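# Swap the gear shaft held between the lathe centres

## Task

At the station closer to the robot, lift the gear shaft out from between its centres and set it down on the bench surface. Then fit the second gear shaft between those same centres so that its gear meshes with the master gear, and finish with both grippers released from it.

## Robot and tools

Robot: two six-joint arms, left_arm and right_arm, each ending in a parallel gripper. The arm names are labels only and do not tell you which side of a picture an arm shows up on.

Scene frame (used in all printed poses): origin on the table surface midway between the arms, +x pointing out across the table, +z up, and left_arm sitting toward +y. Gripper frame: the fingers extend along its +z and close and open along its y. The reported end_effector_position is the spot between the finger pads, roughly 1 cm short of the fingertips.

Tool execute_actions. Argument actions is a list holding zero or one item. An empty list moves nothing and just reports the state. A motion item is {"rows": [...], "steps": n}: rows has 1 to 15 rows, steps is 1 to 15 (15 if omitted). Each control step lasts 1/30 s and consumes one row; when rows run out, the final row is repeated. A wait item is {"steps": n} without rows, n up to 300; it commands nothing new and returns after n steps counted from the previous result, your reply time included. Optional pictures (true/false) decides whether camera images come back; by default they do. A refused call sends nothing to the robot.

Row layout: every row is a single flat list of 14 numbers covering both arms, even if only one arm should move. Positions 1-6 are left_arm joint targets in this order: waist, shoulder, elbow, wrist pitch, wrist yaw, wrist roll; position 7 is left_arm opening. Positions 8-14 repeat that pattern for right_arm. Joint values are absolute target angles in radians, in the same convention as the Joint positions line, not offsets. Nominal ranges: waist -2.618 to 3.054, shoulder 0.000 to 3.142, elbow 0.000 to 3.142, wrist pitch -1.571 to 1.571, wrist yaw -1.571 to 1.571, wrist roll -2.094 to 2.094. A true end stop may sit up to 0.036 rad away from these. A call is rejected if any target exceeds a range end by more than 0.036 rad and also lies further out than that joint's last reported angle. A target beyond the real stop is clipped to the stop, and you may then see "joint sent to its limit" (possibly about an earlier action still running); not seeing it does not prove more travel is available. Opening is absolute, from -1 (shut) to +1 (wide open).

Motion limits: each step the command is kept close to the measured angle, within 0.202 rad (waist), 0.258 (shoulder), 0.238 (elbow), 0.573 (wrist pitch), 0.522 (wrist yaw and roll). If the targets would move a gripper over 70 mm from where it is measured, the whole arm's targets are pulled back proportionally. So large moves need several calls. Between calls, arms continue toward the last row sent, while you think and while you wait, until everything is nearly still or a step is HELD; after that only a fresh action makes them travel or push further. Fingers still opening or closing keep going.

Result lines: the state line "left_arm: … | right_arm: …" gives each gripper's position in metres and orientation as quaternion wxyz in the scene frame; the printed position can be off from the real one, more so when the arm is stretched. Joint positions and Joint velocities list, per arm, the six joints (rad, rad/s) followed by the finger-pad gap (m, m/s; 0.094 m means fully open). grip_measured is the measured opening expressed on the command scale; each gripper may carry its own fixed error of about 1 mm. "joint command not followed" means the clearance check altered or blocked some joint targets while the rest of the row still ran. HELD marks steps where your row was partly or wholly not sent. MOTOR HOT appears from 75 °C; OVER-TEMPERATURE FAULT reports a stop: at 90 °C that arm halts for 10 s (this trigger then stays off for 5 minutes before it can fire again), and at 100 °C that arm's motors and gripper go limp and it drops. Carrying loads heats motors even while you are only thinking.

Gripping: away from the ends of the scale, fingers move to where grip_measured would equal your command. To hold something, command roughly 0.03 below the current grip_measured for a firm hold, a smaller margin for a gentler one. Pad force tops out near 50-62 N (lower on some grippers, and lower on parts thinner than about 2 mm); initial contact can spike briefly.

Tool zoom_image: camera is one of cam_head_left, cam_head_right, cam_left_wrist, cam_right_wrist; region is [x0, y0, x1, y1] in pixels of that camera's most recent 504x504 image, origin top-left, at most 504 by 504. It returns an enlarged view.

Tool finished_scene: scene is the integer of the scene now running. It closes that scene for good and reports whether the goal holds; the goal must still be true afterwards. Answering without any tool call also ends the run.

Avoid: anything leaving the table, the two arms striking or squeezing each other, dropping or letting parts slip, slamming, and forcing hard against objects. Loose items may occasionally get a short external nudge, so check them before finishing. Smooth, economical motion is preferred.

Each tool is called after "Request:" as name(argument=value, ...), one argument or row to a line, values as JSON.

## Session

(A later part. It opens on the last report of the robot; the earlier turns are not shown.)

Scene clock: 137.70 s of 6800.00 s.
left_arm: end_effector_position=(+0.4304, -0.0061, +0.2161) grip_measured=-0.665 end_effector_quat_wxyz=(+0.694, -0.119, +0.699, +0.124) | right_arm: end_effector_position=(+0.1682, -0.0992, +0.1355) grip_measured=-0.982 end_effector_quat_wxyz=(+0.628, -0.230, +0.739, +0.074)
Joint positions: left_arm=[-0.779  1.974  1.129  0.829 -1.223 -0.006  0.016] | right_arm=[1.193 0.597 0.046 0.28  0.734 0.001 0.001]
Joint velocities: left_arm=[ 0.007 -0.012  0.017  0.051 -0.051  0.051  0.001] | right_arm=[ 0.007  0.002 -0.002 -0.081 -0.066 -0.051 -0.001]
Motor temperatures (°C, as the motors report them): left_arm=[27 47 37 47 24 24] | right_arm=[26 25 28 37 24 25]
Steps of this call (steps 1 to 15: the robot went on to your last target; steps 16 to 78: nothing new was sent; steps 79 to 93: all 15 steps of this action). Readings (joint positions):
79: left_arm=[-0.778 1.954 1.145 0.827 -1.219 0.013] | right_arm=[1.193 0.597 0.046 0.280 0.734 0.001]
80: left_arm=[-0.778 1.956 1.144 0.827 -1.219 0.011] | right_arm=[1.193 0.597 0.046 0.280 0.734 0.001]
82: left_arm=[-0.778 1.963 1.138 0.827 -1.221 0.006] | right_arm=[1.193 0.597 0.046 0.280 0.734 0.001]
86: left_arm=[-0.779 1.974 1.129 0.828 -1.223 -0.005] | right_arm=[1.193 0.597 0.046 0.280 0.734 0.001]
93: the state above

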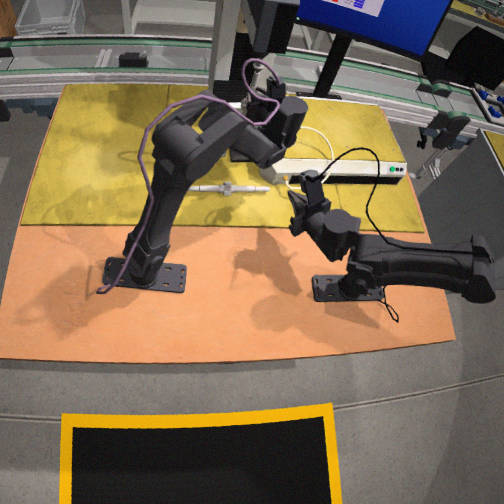

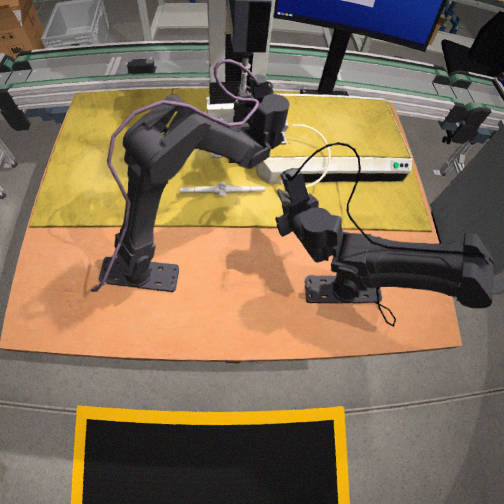

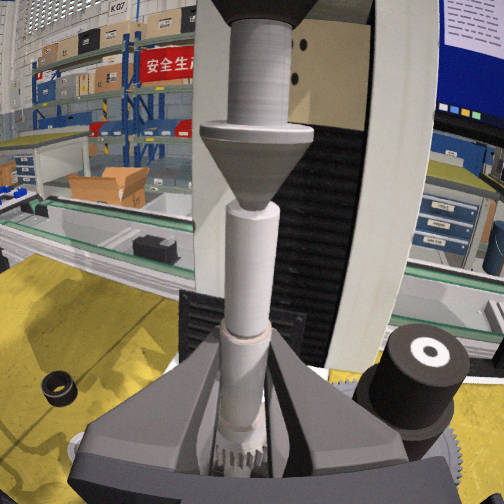

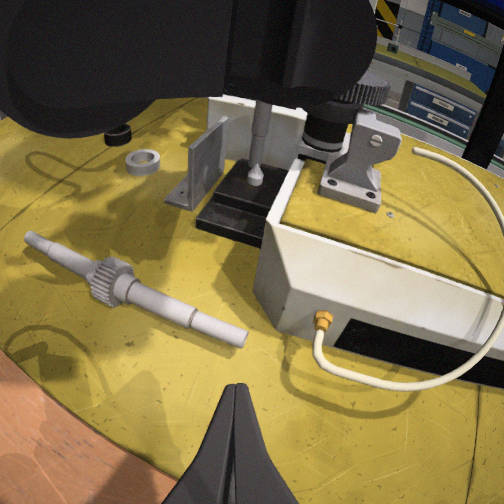

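Behind. Lift, pull back.

Request:
execute_actions(
  actions=[
    {"rows":[[-0.79,1.88,1.18,1.12,-1.19,0.05,-0.75,1.2,0.6,0.06,0.3,0.75,0,-1]]},
  ],
  pictures=false,
)

Request:
execute_actions(
  actions=[
    {"rows":[[-0.835,1.91,1.17,1.1,-1.19,0.03,-0.70,1.2,0.6,0.06,0.3,0.75,0,-1]]},
  ],
)

Request:
zoom_image(
  camera="cam_right_wrist",
  region=[200,80,340,220],
)

Scene clock: 142.13 s of 6800.00 s.
left_arm: end_effector_position=(+0.4312, -0.0057, +0.2248) grip_measured=-0.665 end_effector_quat_wxyz=(+0.702, -0.117, +0.691, +0.124) | right_arm: end_effector_position=(+0.1682, -0.0992, +0.1355) grip_measured=-0.982 end_effector_quat_wxyz=(+0.628, -0.230, +0.739, +0.074)
Joint positions: left_arm=[-0.777  1.974  1.129  0.894 -1.218  0.055  0.016] | right_arm=[1.193 0.597 0.046 0.28  0.734 0.001 0.001]
Joint velocities: left_arm=[ 0.002  0.002 -0.012  0.051  0.007  0.037  0.001] | right_arm=[-0.032  0.002  0.022  0.051  0.022  0.022  0.001]
Motor temperatures (°C, as the motors report them): left_arm=[27 47 37 49 24 24] | right_arm=[26 25 28 37 24 25]
Steps of this call (steps 1 to 15: the robot went on to your last target; steps 16 to 90: nothing new was sent; then 0.93 s passed at rest; steps 91 to 105: all 15 steps of this action). Readings (joint positions):
91: left_arm=[-0.779 1.974 1.129 0.838 -1.223 0.002] | right_arm=[1.193 0.597 0.046 0.280 0.734 0.001]
92: left_arm=[-0.778 1.974 1.129 0.846 -1.223 0.010] | right_arm=[1.193 0.597 0.046 0.280 0.734 0.001]
94: left_arm=[-0.778 1.974 1.129 0.861 -1.221 0.025] | right_arm=[1.193 0.597 0.046 0.280 0.734 0.001]
98: left_arm=[-0.777 1.974 1.129 0.881 -1.220 0.042] | right_arm=[1.193 0.597 0.046 0.280 0.734 0.001]
105: the state above

Scene clock: 142.63 s of 6800.00 s.
left_arm: end_effector_position=(+0.4280, -0.0070, +0.2251) grip_measured=-0.665 end_effector_quat_wxyz=(+0.702, -0.120, +0.690, +0.126) | right_arm: end_effector_position=(+0.1682, -0.0992, +0.1355) grip_measured=-0.982 end_effector_quat_wxyz=(+0.628, -0.230, +0.739, +0.074)
Joint positions: left_arm=[-0.786  1.974  1.129  0.898 -1.234  0.056  0.016] | right_arm=[1.193 0.597 0.046 0.28  0.734 0.001 0.001]
Joint velocities: left_arm=[ 0.002 -0.007 -0.002 -0.007  0.081 -0.051 -0.   ] | right_arm=[ 0.012 -0.012 -0.002  0.037  0.007 -0.007  0.001]
Motor temperatures (°C, as the motors report them): left_arm=[27 47 37 49 24 24] | right_arm=[26 25 28 37 24 25]
Steps of this call (steps 1 to 15: all 15 steps of this action). Readings (joint positions):
1: left_arm=[-0.779 1.974 1.129 0.896 -1.219 0.054] | right_arm=[1.193 0.597 0.046 0.280 0.734 0.001]
2: left_arm=[-0.780 1.974 1.129 0.896 -1.222 0.054] | right_arm=[1.193 0.597 0.046 0.280 0.734 0.001]
4: left_arm=[-0.783 1.974 1.129 0.897 -1.229 0.055] | right_arm=[1.193 0.597 0.046 0.280 0.734 0.001]
8: left_arm=[-0.786 1.974 1.129 0.898 -1.234 0.056] | right_arm=[1.193 0.597 0.046 0.280 0.734 0.001]
15: the state above

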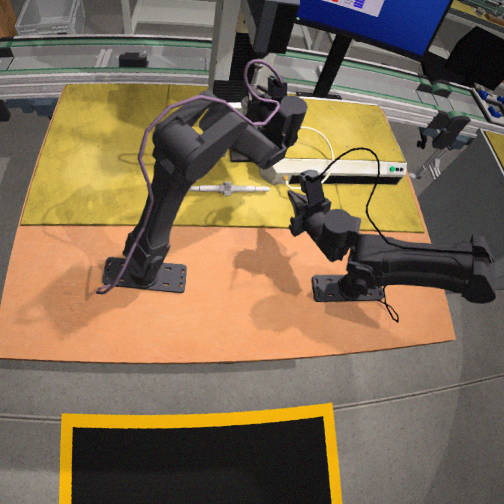

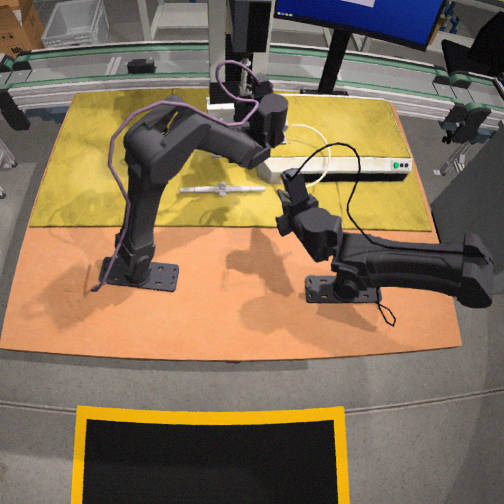

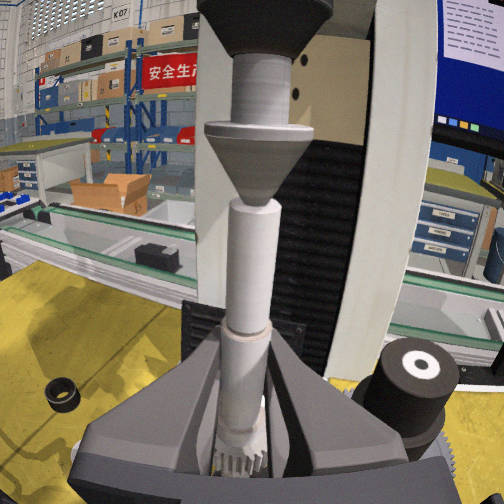

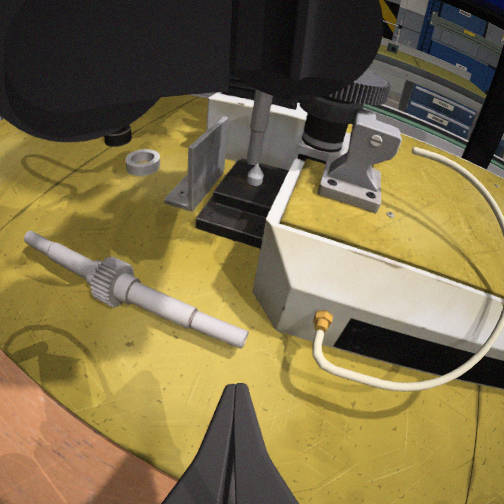

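Region (200, 80, 340, 220) of cam_right_wrist's 504x504 image, scaled by 3.600, with more detail than that image has.

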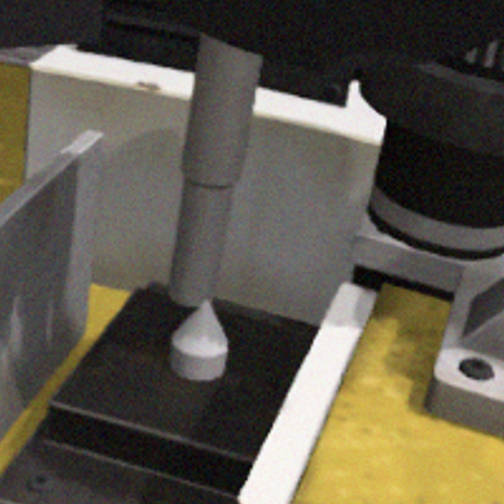

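More lift needed, then further back and right.

Request:
execute_actions(
  actions=[
    {"rows":[[-0.79,1.91,1.17,1.22,-1.2,0.1,-0.75,1.2,0.6,0.06,0.3,0.75,0,-1]]},
  ],
  pictures=false,
)

Request:
execute_actions(
  actions=[
    {"rows":[[-0.842,1.915,1.17,1.2,-1.16,-0.02,-0.70,1.2,0.6,0.06,0.3,0.75,0,-1]]},
  ],
)

Request:
zoom_image(
  camera="cam_right_wrist",
  region=[200,80,340,220],
)

Scene clock: 146.33 s of 6800.00 s.
left_arm: end_effector_position=(+0.4302, -0.0061, +0.2352) grip_measured=-0.665 end_effector_quat_wxyz=(+0.714, -0.120, +0.679, +0.120) | right_arm: end_effector_position=(+0.1682, -0.0992, +0.1355) grip_measured=-0.982 end_effector_quat_wxyz=(+0.628, -0.230, +0.739, +0.074)
Joint positions: left_arm=[-0.778  1.977  1.128  0.987 -1.217  0.122  0.016] | right_arm=[1.193 0.597 0.046 0.28  0.734 0.001 0.001]
Joint velocities: left_arm=[-0.022 -0.012  0.002  0.007  0.022  0.022  0.   ] | right_arm=[ 0.002 -0.012  0.012  0.007  0.051  0.007 -0.   ]
Motor temperatures (°C, as the motors report them): left_arm=[27 47 37 51 24 24] | right_arm=[26 25 28 37 24 25]
Steps of this call (steps 1 to 15: the robot went on to your last target; steps 16 to 90: nothing new was sent; then 0.20 s passed at rest; steps 91 to 105: all 15 steps of this action). Readings (joint positions):
91: left_arm=[-0.783 1.974 1.129 0.911 -1.234 0.066] | right_arm=[1.193 0.597 0.046 0.280 0.734 0.001]
92: left_arm=[-0.782 1.976 1.128 0.927 -1.230 0.077] | right_arm=[1.193 0.597 0.046 0.280 0.734 0.001]
94: left_arm=[-0.780 1.977 1.128 0.952 -1.223 0.094] | right_arm=[1.193 0.597 0.046 0.280 0.734 0.001]
98: left_arm=[-0.779 1.977 1.128 0.977 -1.219 0.113] | right_arm=[1.193 0.597 0.046 0.280 0.734 0.001]
105: the state above

Scene clock: 146.83 s of 6800.00 s.
left_arm: end_effector_position=(+0.4262, -0.0106, +0.2349) grip_measured=-0.665 end_effector_quat_wxyz=(+0.717, -0.140, +0.676, +0.096) | right_arm: end_effector_position=(+0.1682, -0.0992, +0.1355) grip_measured=-0.982 end_effector_quat_wxyz=(+0.628, -0.230, +0.739, +0.074)
Joint positions: left_arm=[-0.793  1.977  1.128  0.986 -1.226  0.058  0.016] | right_arm=[1.193 0.597 0.046 0.28  0.734 0.001 0.001]
Joint velocities: left_arm=[-0.017 -0.017 -0.002  0.007  0.037  0.007 -0.   ] | right_arm=[ 0.002 -0.002 -0.007 -0.051 -0.037 -0.051  0.   ]
Motor temperatures (°C, as the motors report them): left_arm=[27 47 37 51 24 24] | right_arm=[26 25 28 37 24 25]
Steps of this call (steps 1 to 15: all 15 steps of this action). Readings (joint positions):
1: left_arm=[-0.781 1.977 1.128 0.987 -1.216 0.108] | right_arm=[1.193 0.597 0.046 0.280 0.734 0.001]
2: left_arm=[-0.782 1.977 1.128 0.987 -1.217 0.098] | right_arm=[1.193 0.597 0.046 0.280 0.734 0.001]
4: left_arm=[-0.785 1.977 1.128 0.986 -1.217 0.082] | right_arm=[1.193 0.597 0.046 0.280 0.734 0.001]
8: left_arm=[-0.792 1.977 1.128 0.986 -1.225 0.062] | right_arm=[1.193 0.597 0.046 0.280 0.734 0.001]
15: the state above

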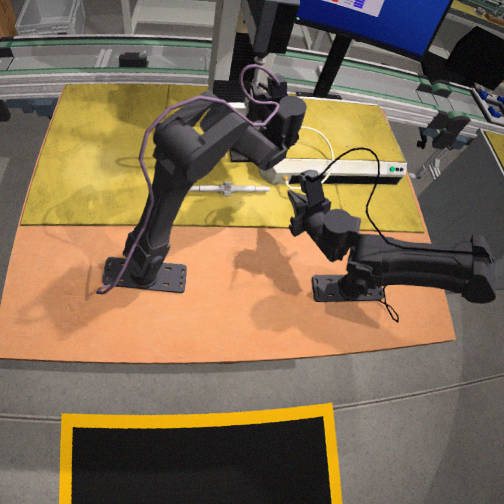

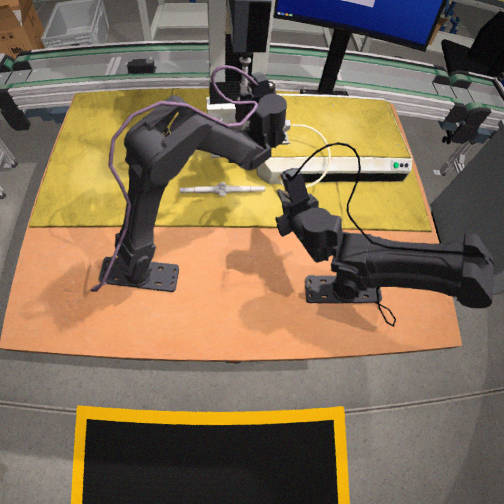

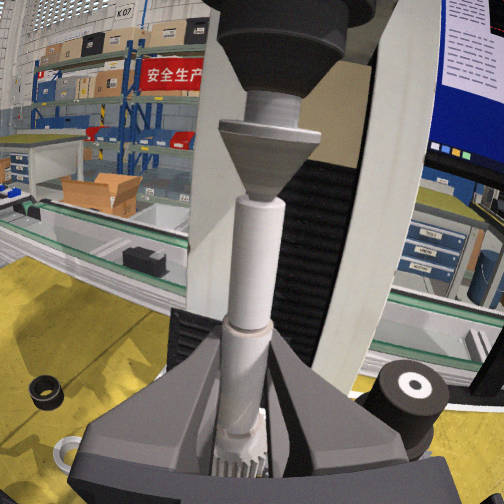

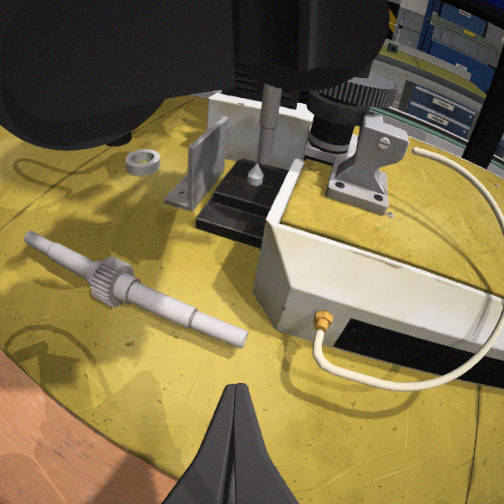

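Region (200, 80, 340, 220) of cam_right_wrist's 504x504 image, scaled by 3.600, with more detail than that image has.

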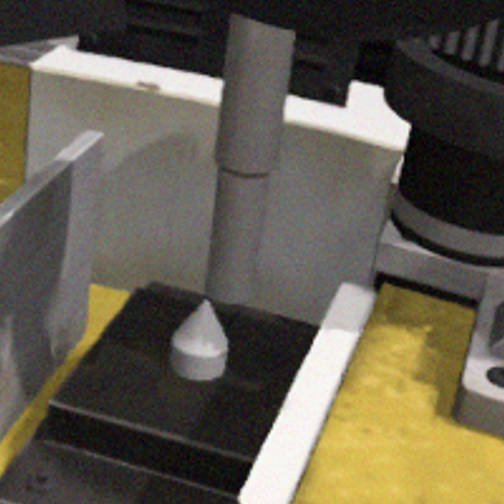

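Request:
execute_actions(
  actions=[
    {"rows":[[-0.81,1.93,1.165,1.15,-1.2,0.04,-0.74,1.2,0.6,0.06,0.3,0.75,0,-1]]},
  ],
)

Request:
zoom_image(
  camera="cam_right_wrist",
  region=[200,80,340,220],
)

Scene clock: 149.83 s of 6800.00 s.
left_arm: end_effector_position=(+0.4269, -0.0082, +0.2332) grip_measured=-0.665 end_effector_quat_wxyz=(+0.713, -0.132, +0.679, +0.112) | right_arm: end_effector_position=(+0.1682, -0.0992, +0.1355) grip_measured=-0.982 end_effector_quat_wxyz=(+0.628, -0.230, +0.739, +0.074)
Joint positions: left_arm=[-0.789  1.979  1.128  0.981 -1.233  0.087  0.016] | right_arm=[1.193 0.597 0.046 0.28  0.734 0.001 0.001]
Joint velocities: left_arm=[ 0.002 -0.012 -0.007  0.037 -0.037  0.007 -0.   ] | right_arm=[-0.002 -0.017 -0.002  0.037 -0.11   0.051  0.   ]
Motor temperatures (°C, as the motors report them): left_arm=[27 47 37 52 24 24] | right_arm=[26 25 28 37 24 25]
Steps of this call (steps 1 to 15: the robot went on to your last target; steps 16 to 75: nothing new was sent; steps 76 to 90: all 15 steps of this action). Readings (joint positions):
76: left_arm=[-0.791 1.977 1.128 0.983 -1.227 0.064] | right_arm=[1.193 0.597 0.046 0.280 0.734 0.001]
77: left_arm=[-0.791 1.978 1.128 0.983 -1.227 0.069] | right_arm=[1.193 0.597 0.046 0.280 0.734 0.001]
79: left_arm=[-0.789 1.979 1.128 0.981 -1.229 0.078] | right_arm=[1.193 0.597 0.046 0.280 0.734 0.001]
83: left_arm=[-0.789 1.979 1.128 0.981 -1.233 0.086] | right_arm=[1.193 0.597 0.046 0.280 0.734 0.001]
90: the state above

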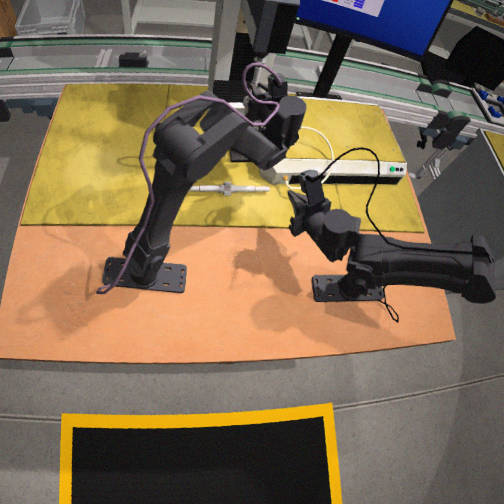

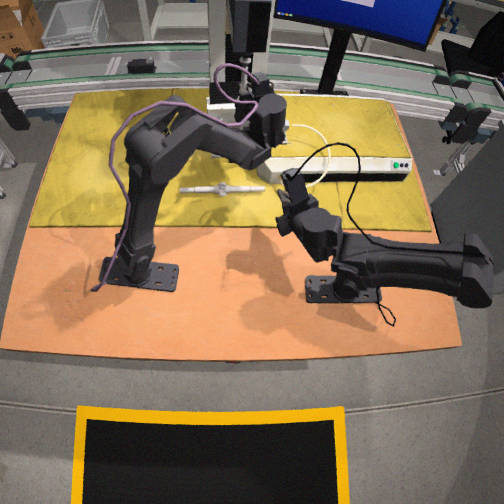

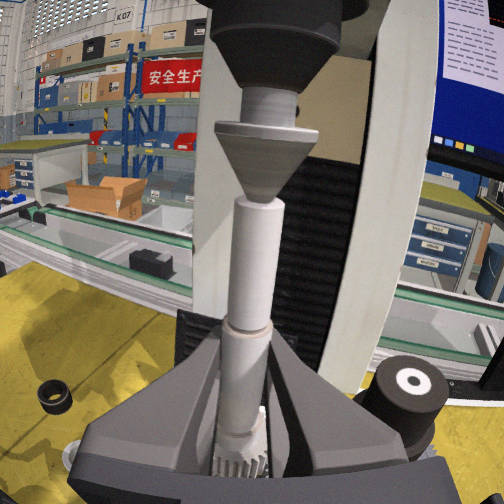

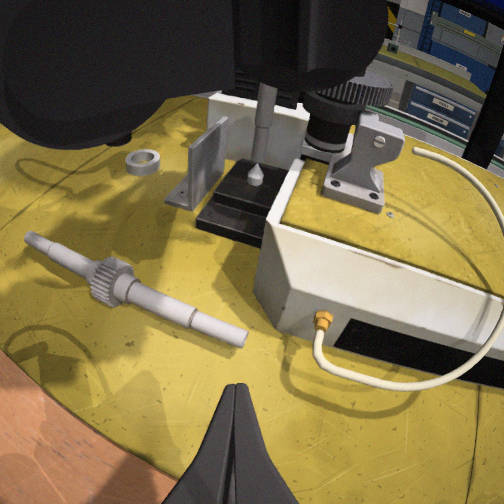

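Region (200, 80, 340, 220) of cam_right_wrist's 504x504 image, scaled by 3.600, with more detail than that image has.

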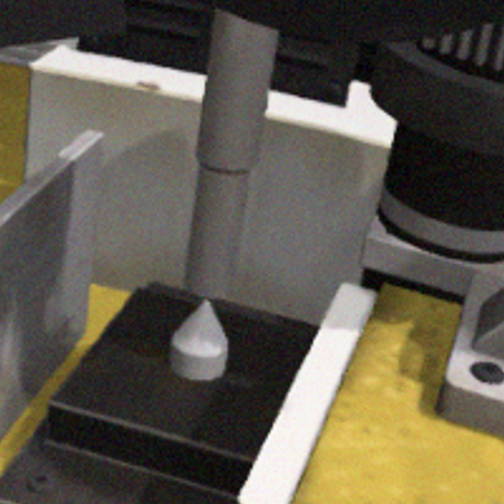

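Request:
execute_actions(
  actions=[
    {"rows":[[-0.79,1.96,1.14,1.13,-1.2,0.02,-0.74,1.2,0.6,0.06,0.3,0.75,0,-1]]},
  ],
)

Request:
zoom_image(
  camera="cam_right_wrist",
  region=[200,80,340,220],
)

Scene clock: 152.57 s of 6800.00 s.
left_arm: end_effector_position=(+0.4276, -0.0075, +0.2285) grip_measured=-0.665 end_effector_quat_wxyz=(+0.712, -0.131, +0.680, +0.114) | right_arm: end_effector_position=(+0.1682, -0.0992, +0.1355) grip_measured=-0.982 end_effector_quat_wxyz=(+0.628, -0.230, +0.739, +0.074)
Joint positions: left_arm=[-0.787  1.987  1.124  0.986 -1.233  0.084  0.016] | right_arm=[1.193 0.597 0.046 0.28  0.734 0.001 0.001]
Joint velocities: left_arm=[ 0.002 -0.007  0.012  0.022 -0.022 -0.037  0.001] | right_arm=[ 0.002 -0.017  0.012 -0.022 -0.007 -0.022  0.   ]
Motor temperatures (°C, as the motors report them): left_arm=[27 47 37 53 24 24] | right_arm=[26 25 28 37 24 25]
Steps of this call (steps 1 to 15: the robot went on to your last target; steps 16 to 67: nothing new was sent; steps 68 to 82: all 15 steps of this action). Readings (joint positions):
68: left_arm=[-0.788 1.981 1.127 0.981 -1.233 0.087] | right_arm=[1.193 0.597 0.046 0.280 0.734 0.001]
69: left_arm=[-0.787 1.984 1.125 0.981 -1.233 0.085] | right_arm=[1.193 0.597 0.046 0.280 0.734 0.001]
71: left_arm=[-0.787 1.987 1.124 0.986 -1.233 0.084] | right_arm=[1.193 0.597 0.046 0.280 0.734 0.001]
75: left_arm=[-0.787 1.987 1.124 0.986 -1.233 0.084] | right_arm=[1.193 0.597 0.046 0.280 0.734 0.001]
82: the state above

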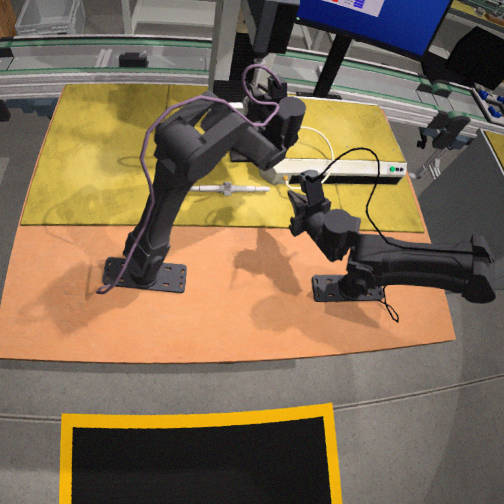

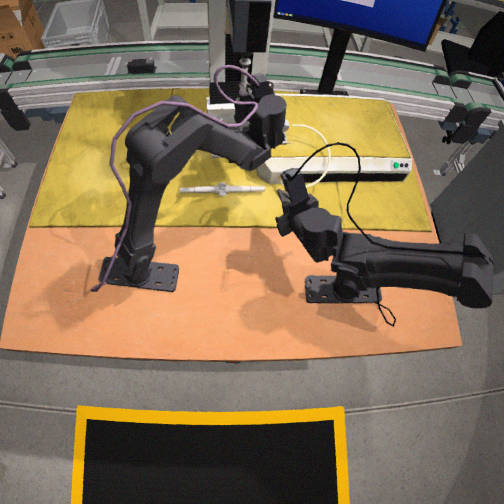

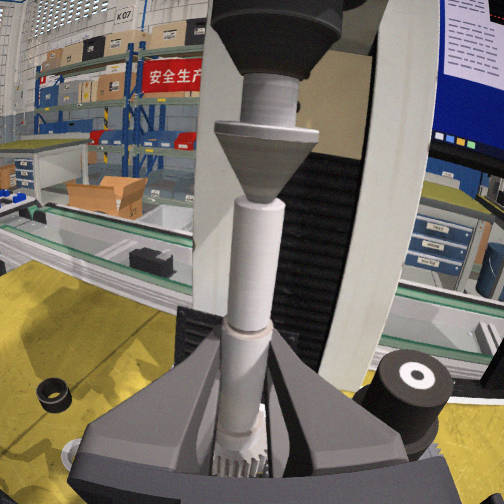

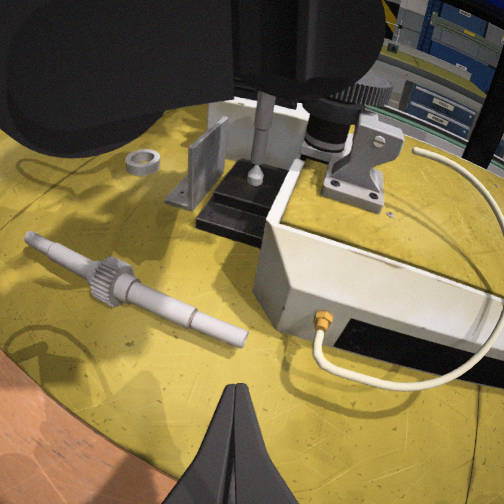

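Region (200, 80, 340, 220) of cam_right_wrist's 504x504 image, scaled by 3.600, with more detail than that image has.

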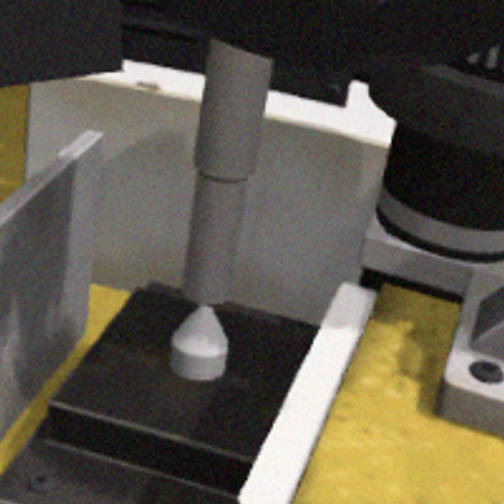

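Resting on the near rim; pull back a little.

Request:
execute_actions(
  actions=[
    {"rows":[[-0.835,1.95,1.14,1.11,-1.21,0.03,-0.70,1.2,0.6,0.06,0.3,0.75,0,-1]]},
  ],
)

Request:
zoom_image(
  camera="cam_right_wrist",
  region=[200,80,340,220],
)

Scene clock: 155.73 s of 6800.00 s.
left_arm: end_effector_position=(+0.4260, -0.0090, +0.2251) grip_measured=-0.665 end_effector_quat_wxyz=(+0.710, -0.128, +0.683, +0.116) | right_arm: end_effector_position=(+0.1682, -0.0992, +0.1355) grip_measured=-0.982 end_effector_quat_wxyz=(+0.628, -0.230, +0.739, +0.074)
Joint positions: left_arm=[-0.792  1.99   1.12   0.977 -1.237  0.077  0.016] | right_arm=[1.193 0.597 0.046 0.28  0.734 0.001 0.001]
Joint velocities: left_arm=[ 0.012 -0.017  0.012 -0.051 -0.022 -0.022  0.   ] | right_arm=[-0.002 -0.007 -0.012  0.022 -0.081 -0.037 -0.   ]
Motor temperatures (°C, as the motors report them): left_arm=[27 46 36 53 24 24] | right_arm=[26 25 28 37 24 25]
Steps of this call (steps 1 to 15: the robot went on to your last target; steps 16 to 80: nothing new was sent; steps 81 to 95: all 15 steps of this action). Readings (joint positions):
81: left_arm=[-0.789 1.987 1.124 0.986 -1.233 0.084] | right_arm=[1.193 0.597 0.046 0.280 0.734 0.001]
82: left_arm=[-0.790 1.987 1.124 0.985 -1.236 0.084] | right_arm=[1.193 0.597 0.046 0.280 0.734 0.001]
84: left_arm=[-0.792 1.987 1.121 0.978 -1.238 0.082] | right_arm=[1.193 0.597 0.046 0.280 0.734 0.001]
88: left_arm=[-0.792 1.990 1.120 0.977 -1.237 0.078] | right_arm=[1.193 0.597 0.046 0.280 0.734 0.001]
95: the state above

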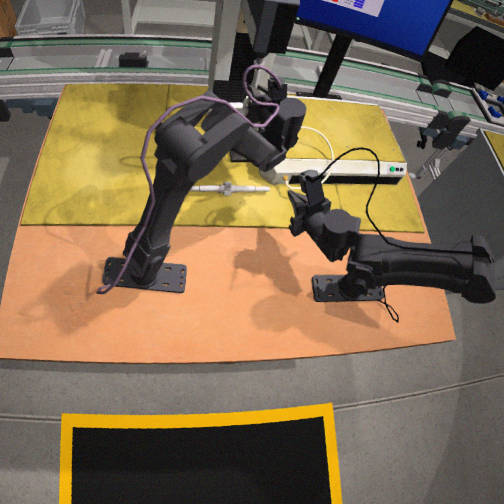

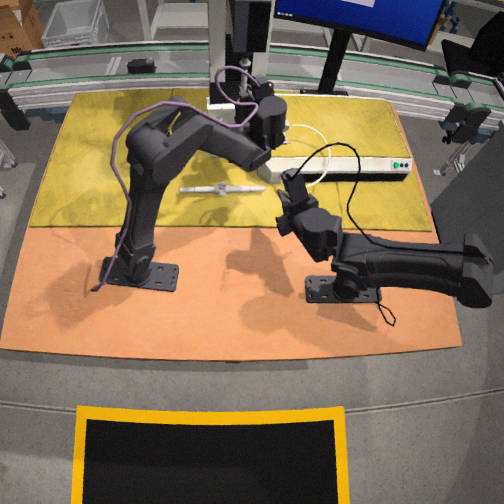

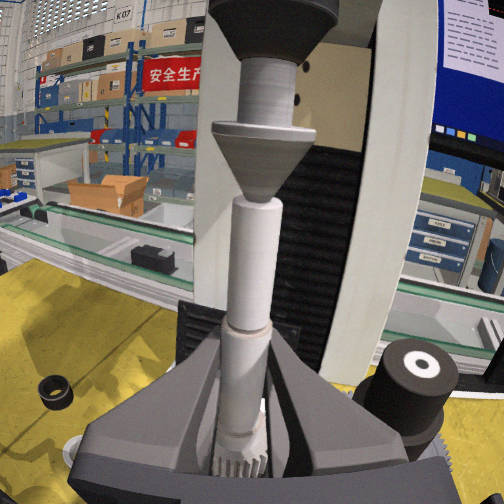

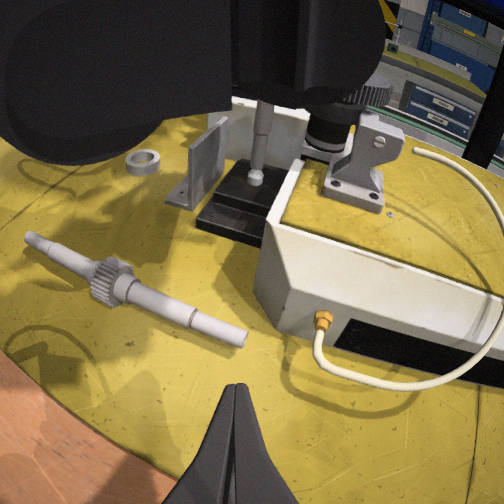

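Region (200, 80, 340, 220) of cam_right_wrist's 504x504 image, scaled by 3.600, with more detail than that image has.

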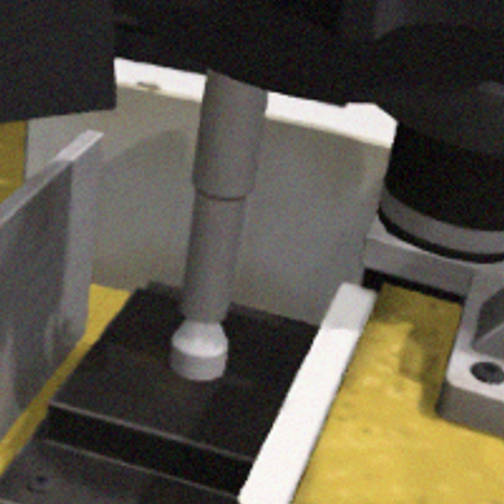

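Seated; the master carriage is displaced, so rotate to mesh.

Request:
execute_actions(
  actions=[
    {"rows":[[-0.775,1.87,1.0,1.03,-1.06,0.09,-0.72,1.2,0.6,0.06,0.3,0.75,0,-1]]},
  ],
)

Request:
zoom_image(
  camera="cam_right_wrist",
  region=[200,80,340,220],
)

Scene clock: 159.53 s of 6800.00 s.
left_arm: end_effector_position=(+0.4264, -0.0086, +0.2218) grip_measured=-0.665 end_effector_quat_wxyz=(+0.715, -0.068, +0.692, +0.077) | right_arm: end_effector_position=(+0.1682, -0.0992, +0.1355) grip_measured=-0.982 end_effector_quat_wxyz=(+0.628, -0.230, +0.739, +0.074)
Joint positions: left_arm=[-0.764  1.918  1.01   0.979 -1.067  0.072  0.016] | right_arm=[1.193 0.597 0.046 0.28  0.734 0.001 0.001]
Joint velocities: left_arm=[ 0.002 -0.007  0.007 -0.022 -0.066  0.037 -0.   ] | right_arm=[ 0.002 -0.007 -0.017 -0.022 -0.11   0.022  0.   ]
Motor temperatures (°C, as the motors report them): left_arm=[27 46 36 52 24 24] | right_arm=[26 25 28 37 24 25]
Steps of this call (steps 1 to 15: the robot went on to your last target; steps 16 to 90: nothing new was sent; then 0.30 s passed at rest; steps 91 to 105: all 15 steps of this action). Readings (joint positions):
91: left_arm=[-0.786 1.980 1.099 0.975 -1.213 0.082] | right_arm=[1.193 0.597 0.046 0.280 0.734 0.001]
92: left_arm=[-0.779 1.957 1.064 0.979 -1.161 0.083] | right_arm=[1.193 0.597 0.046 0.280 0.734 0.001]
94: left_arm=[-0.769 1.929 1.025 0.979 -1.096 0.077] | right_arm=[1.193 0.597 0.046 0.280 0.734 0.001]
98: left_arm=[-0.765 1.919 1.011 0.979 -1.069 0.073] | right_arm=[1.193 0.597 0.046 0.280 0.734 0.001]
105: the state above

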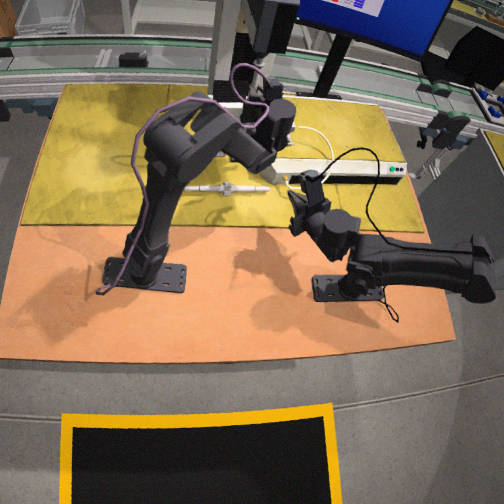

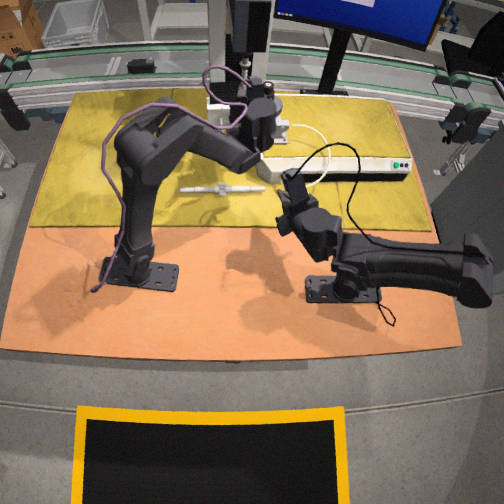

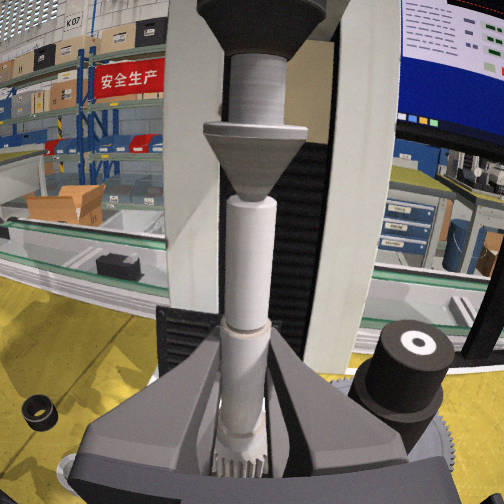

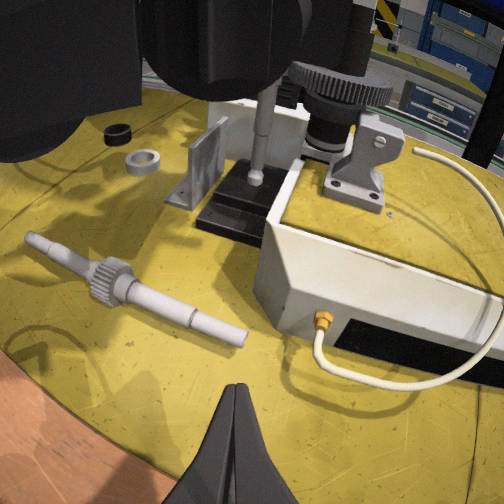

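Region (200, 80, 340, 220) of cam_right_wrist's 504x504 image, scaled by 3.600, with more detail than that image has.

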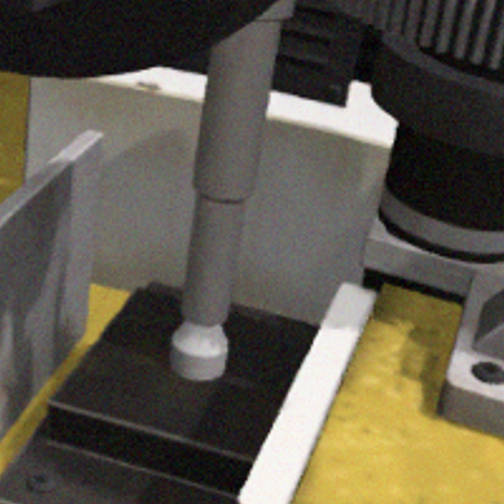

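Unchanged through rotation, so probably meshed. Release and check.

Request:
execute_actions(
  actions=[
    {"rows":[[-0.77,1.89,1.03,1.03,-1.067,0.08,-0.2,1.2,0.4,0.06,0.3,0.75,0,-1]],"steps":8},
  ],
  pictures=false,
)

Request:
execute_actions(
  actions=[
    {"rows":[[-0.86,1.75,0.87,1.03,-1.067,0.08,-0.2,1.2,0.4,0.06,0.3,0.75,0,-1]]},
  ],
)

Request:
zoom_image(
  camera="cam_left_wrist",
  region=[190,300,350,460],
)

Scene clock: 165.40 s of 6800.00 s.
left_arm: end_effector_position=(+0.4255, -0.0083, +0.2298) grip_measured=-0.202 end_effector_quat_wxyz=(+0.723, -0.079, +0.683, +0.065) | right_arm: end_effector_position=(+0.1659, -0.1057, +0.1767) grip_measured=-0.982 end_effector_quat_wxyz=(+0.674, -0.174, +0.706, +0.130)
Joint positions: left_arm=[-0.765  1.913  1.01   1.015 -1.067  0.074  0.037] | right_arm=[1.194 0.415 0.044 0.295 0.738 0.    0.001]
Joint velocities: left_arm=[-0.012 -0.007 -0.002  0.037 -0.11   0.037  0.   ] | right_arm=[-0.002 -0.007 -0.007 -0.007 -0.095 -0.007 -0.001]
Motor temperatures (°C, as the motors report them): left_arm=[27 46 35 50 24 24] | right_arm=[26 25 29 37 24 25]
Steps of this call (steps 1 to 15: the robot went on to your last target; steps 16 to 90: nothing new was sent; then 2.60 s passed at rest; steps 91 to 98: all 8 steps of this action). Readings (joint positions):
91: left_arm=[-0.764 1.918 1.010 0.980 -1.067 0.073] | right_arm=[1.193 0.571 0.046 0.272 0.733 0.000]
92: left_arm=[-0.765 1.918 1.010 0.988 -1.067 0.073] | right_arm=[1.194 0.516 0.044 0.264 0.733 0.000]
94: left_arm=[-0.765 1.914 1.010 1.001 -1.067 0.073] | right_arm=[1.194 0.436 0.044 0.284 0.735 0.000]
98: the state above

Scene clock: 165.90 s of 6800.00 s.
left_arm: end_effector_position=(+0.3781, -0.0201, +0.2529) grip_measured=-0.202 end_effector_quat_wxyz=(+0.733, -0.058, +0.677, +0.016) | right_arm: end_effector_position=(+0.1659, -0.1057, +0.1767) grip_measured=-0.982 end_effector_quat_wxyz=(+0.674, -0.174, +0.706, +0.130)
Joint positions: left_arm=[-0.866  1.761  0.886  1.032 -1.068  0.074  0.037] | right_arm=[1.194 0.415 0.044 0.295 0.738 0.    0.001]
Joint velocities: left_arm=[ 0.007 -0.012 -0.032 -0.007 -0.037 -0.007  0.   ] | right_arm=[-0.002  0.002 -0.017  0.051 -0.022  0.095  0.   ]
Motor temperatures (°C, as the motors report them): left_arm=[27 46 35 50 24 24] | right_arm=[26 25 29 37 24 25]
Steps of this call (steps 1 to 15: all 15 steps of this action). Readings (joint positions):
1: left_arm=[-0.774 1.894 0.990 1.014 -1.062 0.074] | right_arm=[1.194 0.415 0.044 0.295 0.738 0.000]
2: left_arm=[-0.792 1.858 0.945 1.013 -1.063 0.074] | right_arm=[1.194 0.415 0.044 0.295 0.738 0.000]
4: left_arm=[-0.839 1.794 0.890 1.015 -1.068 0.074] | right_arm=[1.194 0.415 0.044 0.295 0.738 0.000]
8: left_arm=[-0.868 1.761 0.886 1.031 -1.068 0.074] | right_arm=[1.194 0.415 0.044 0.295 0.738 0.000]
15: the state above

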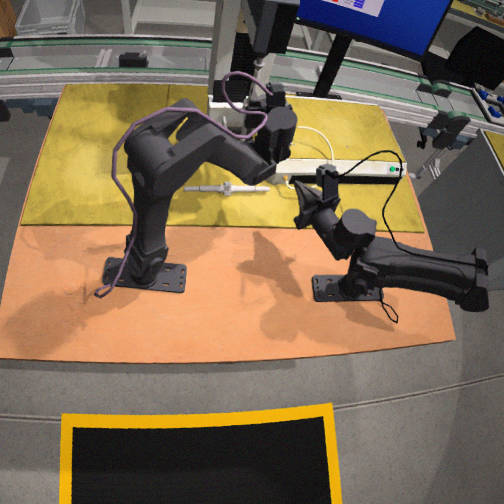

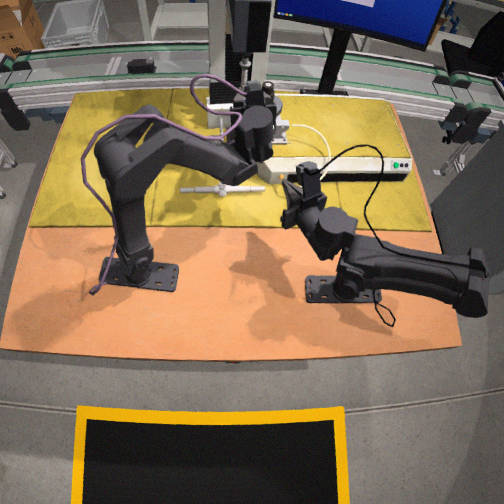

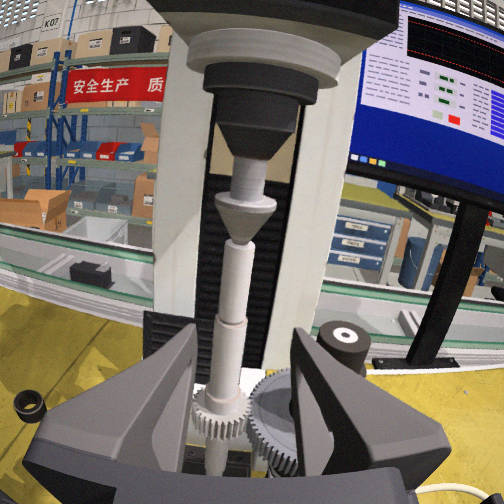

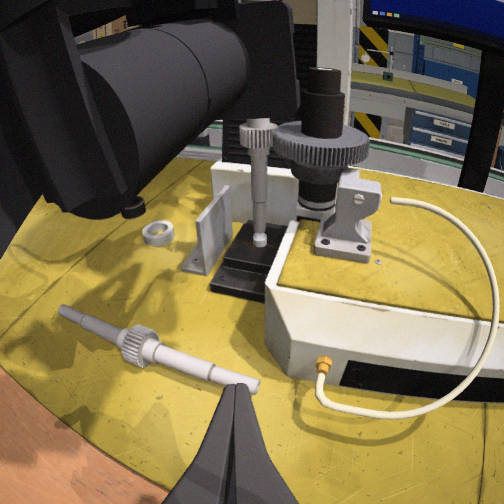

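Region (190, 300, 350, 460) of cam_left_wrist's 504x504 image, scaled by 3.150, with more detail than that image has.

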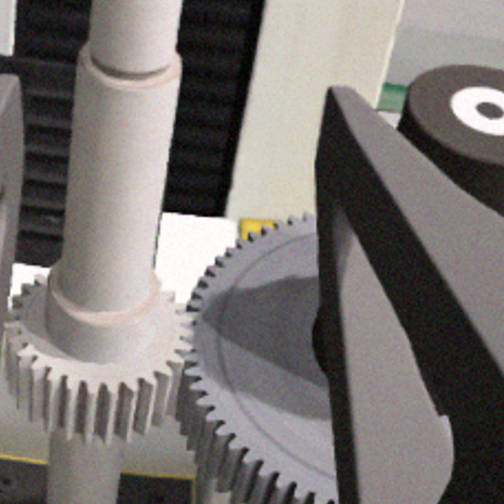

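Request:
finished_scene(
  scene=2,
)

The scene is finished: the task was done.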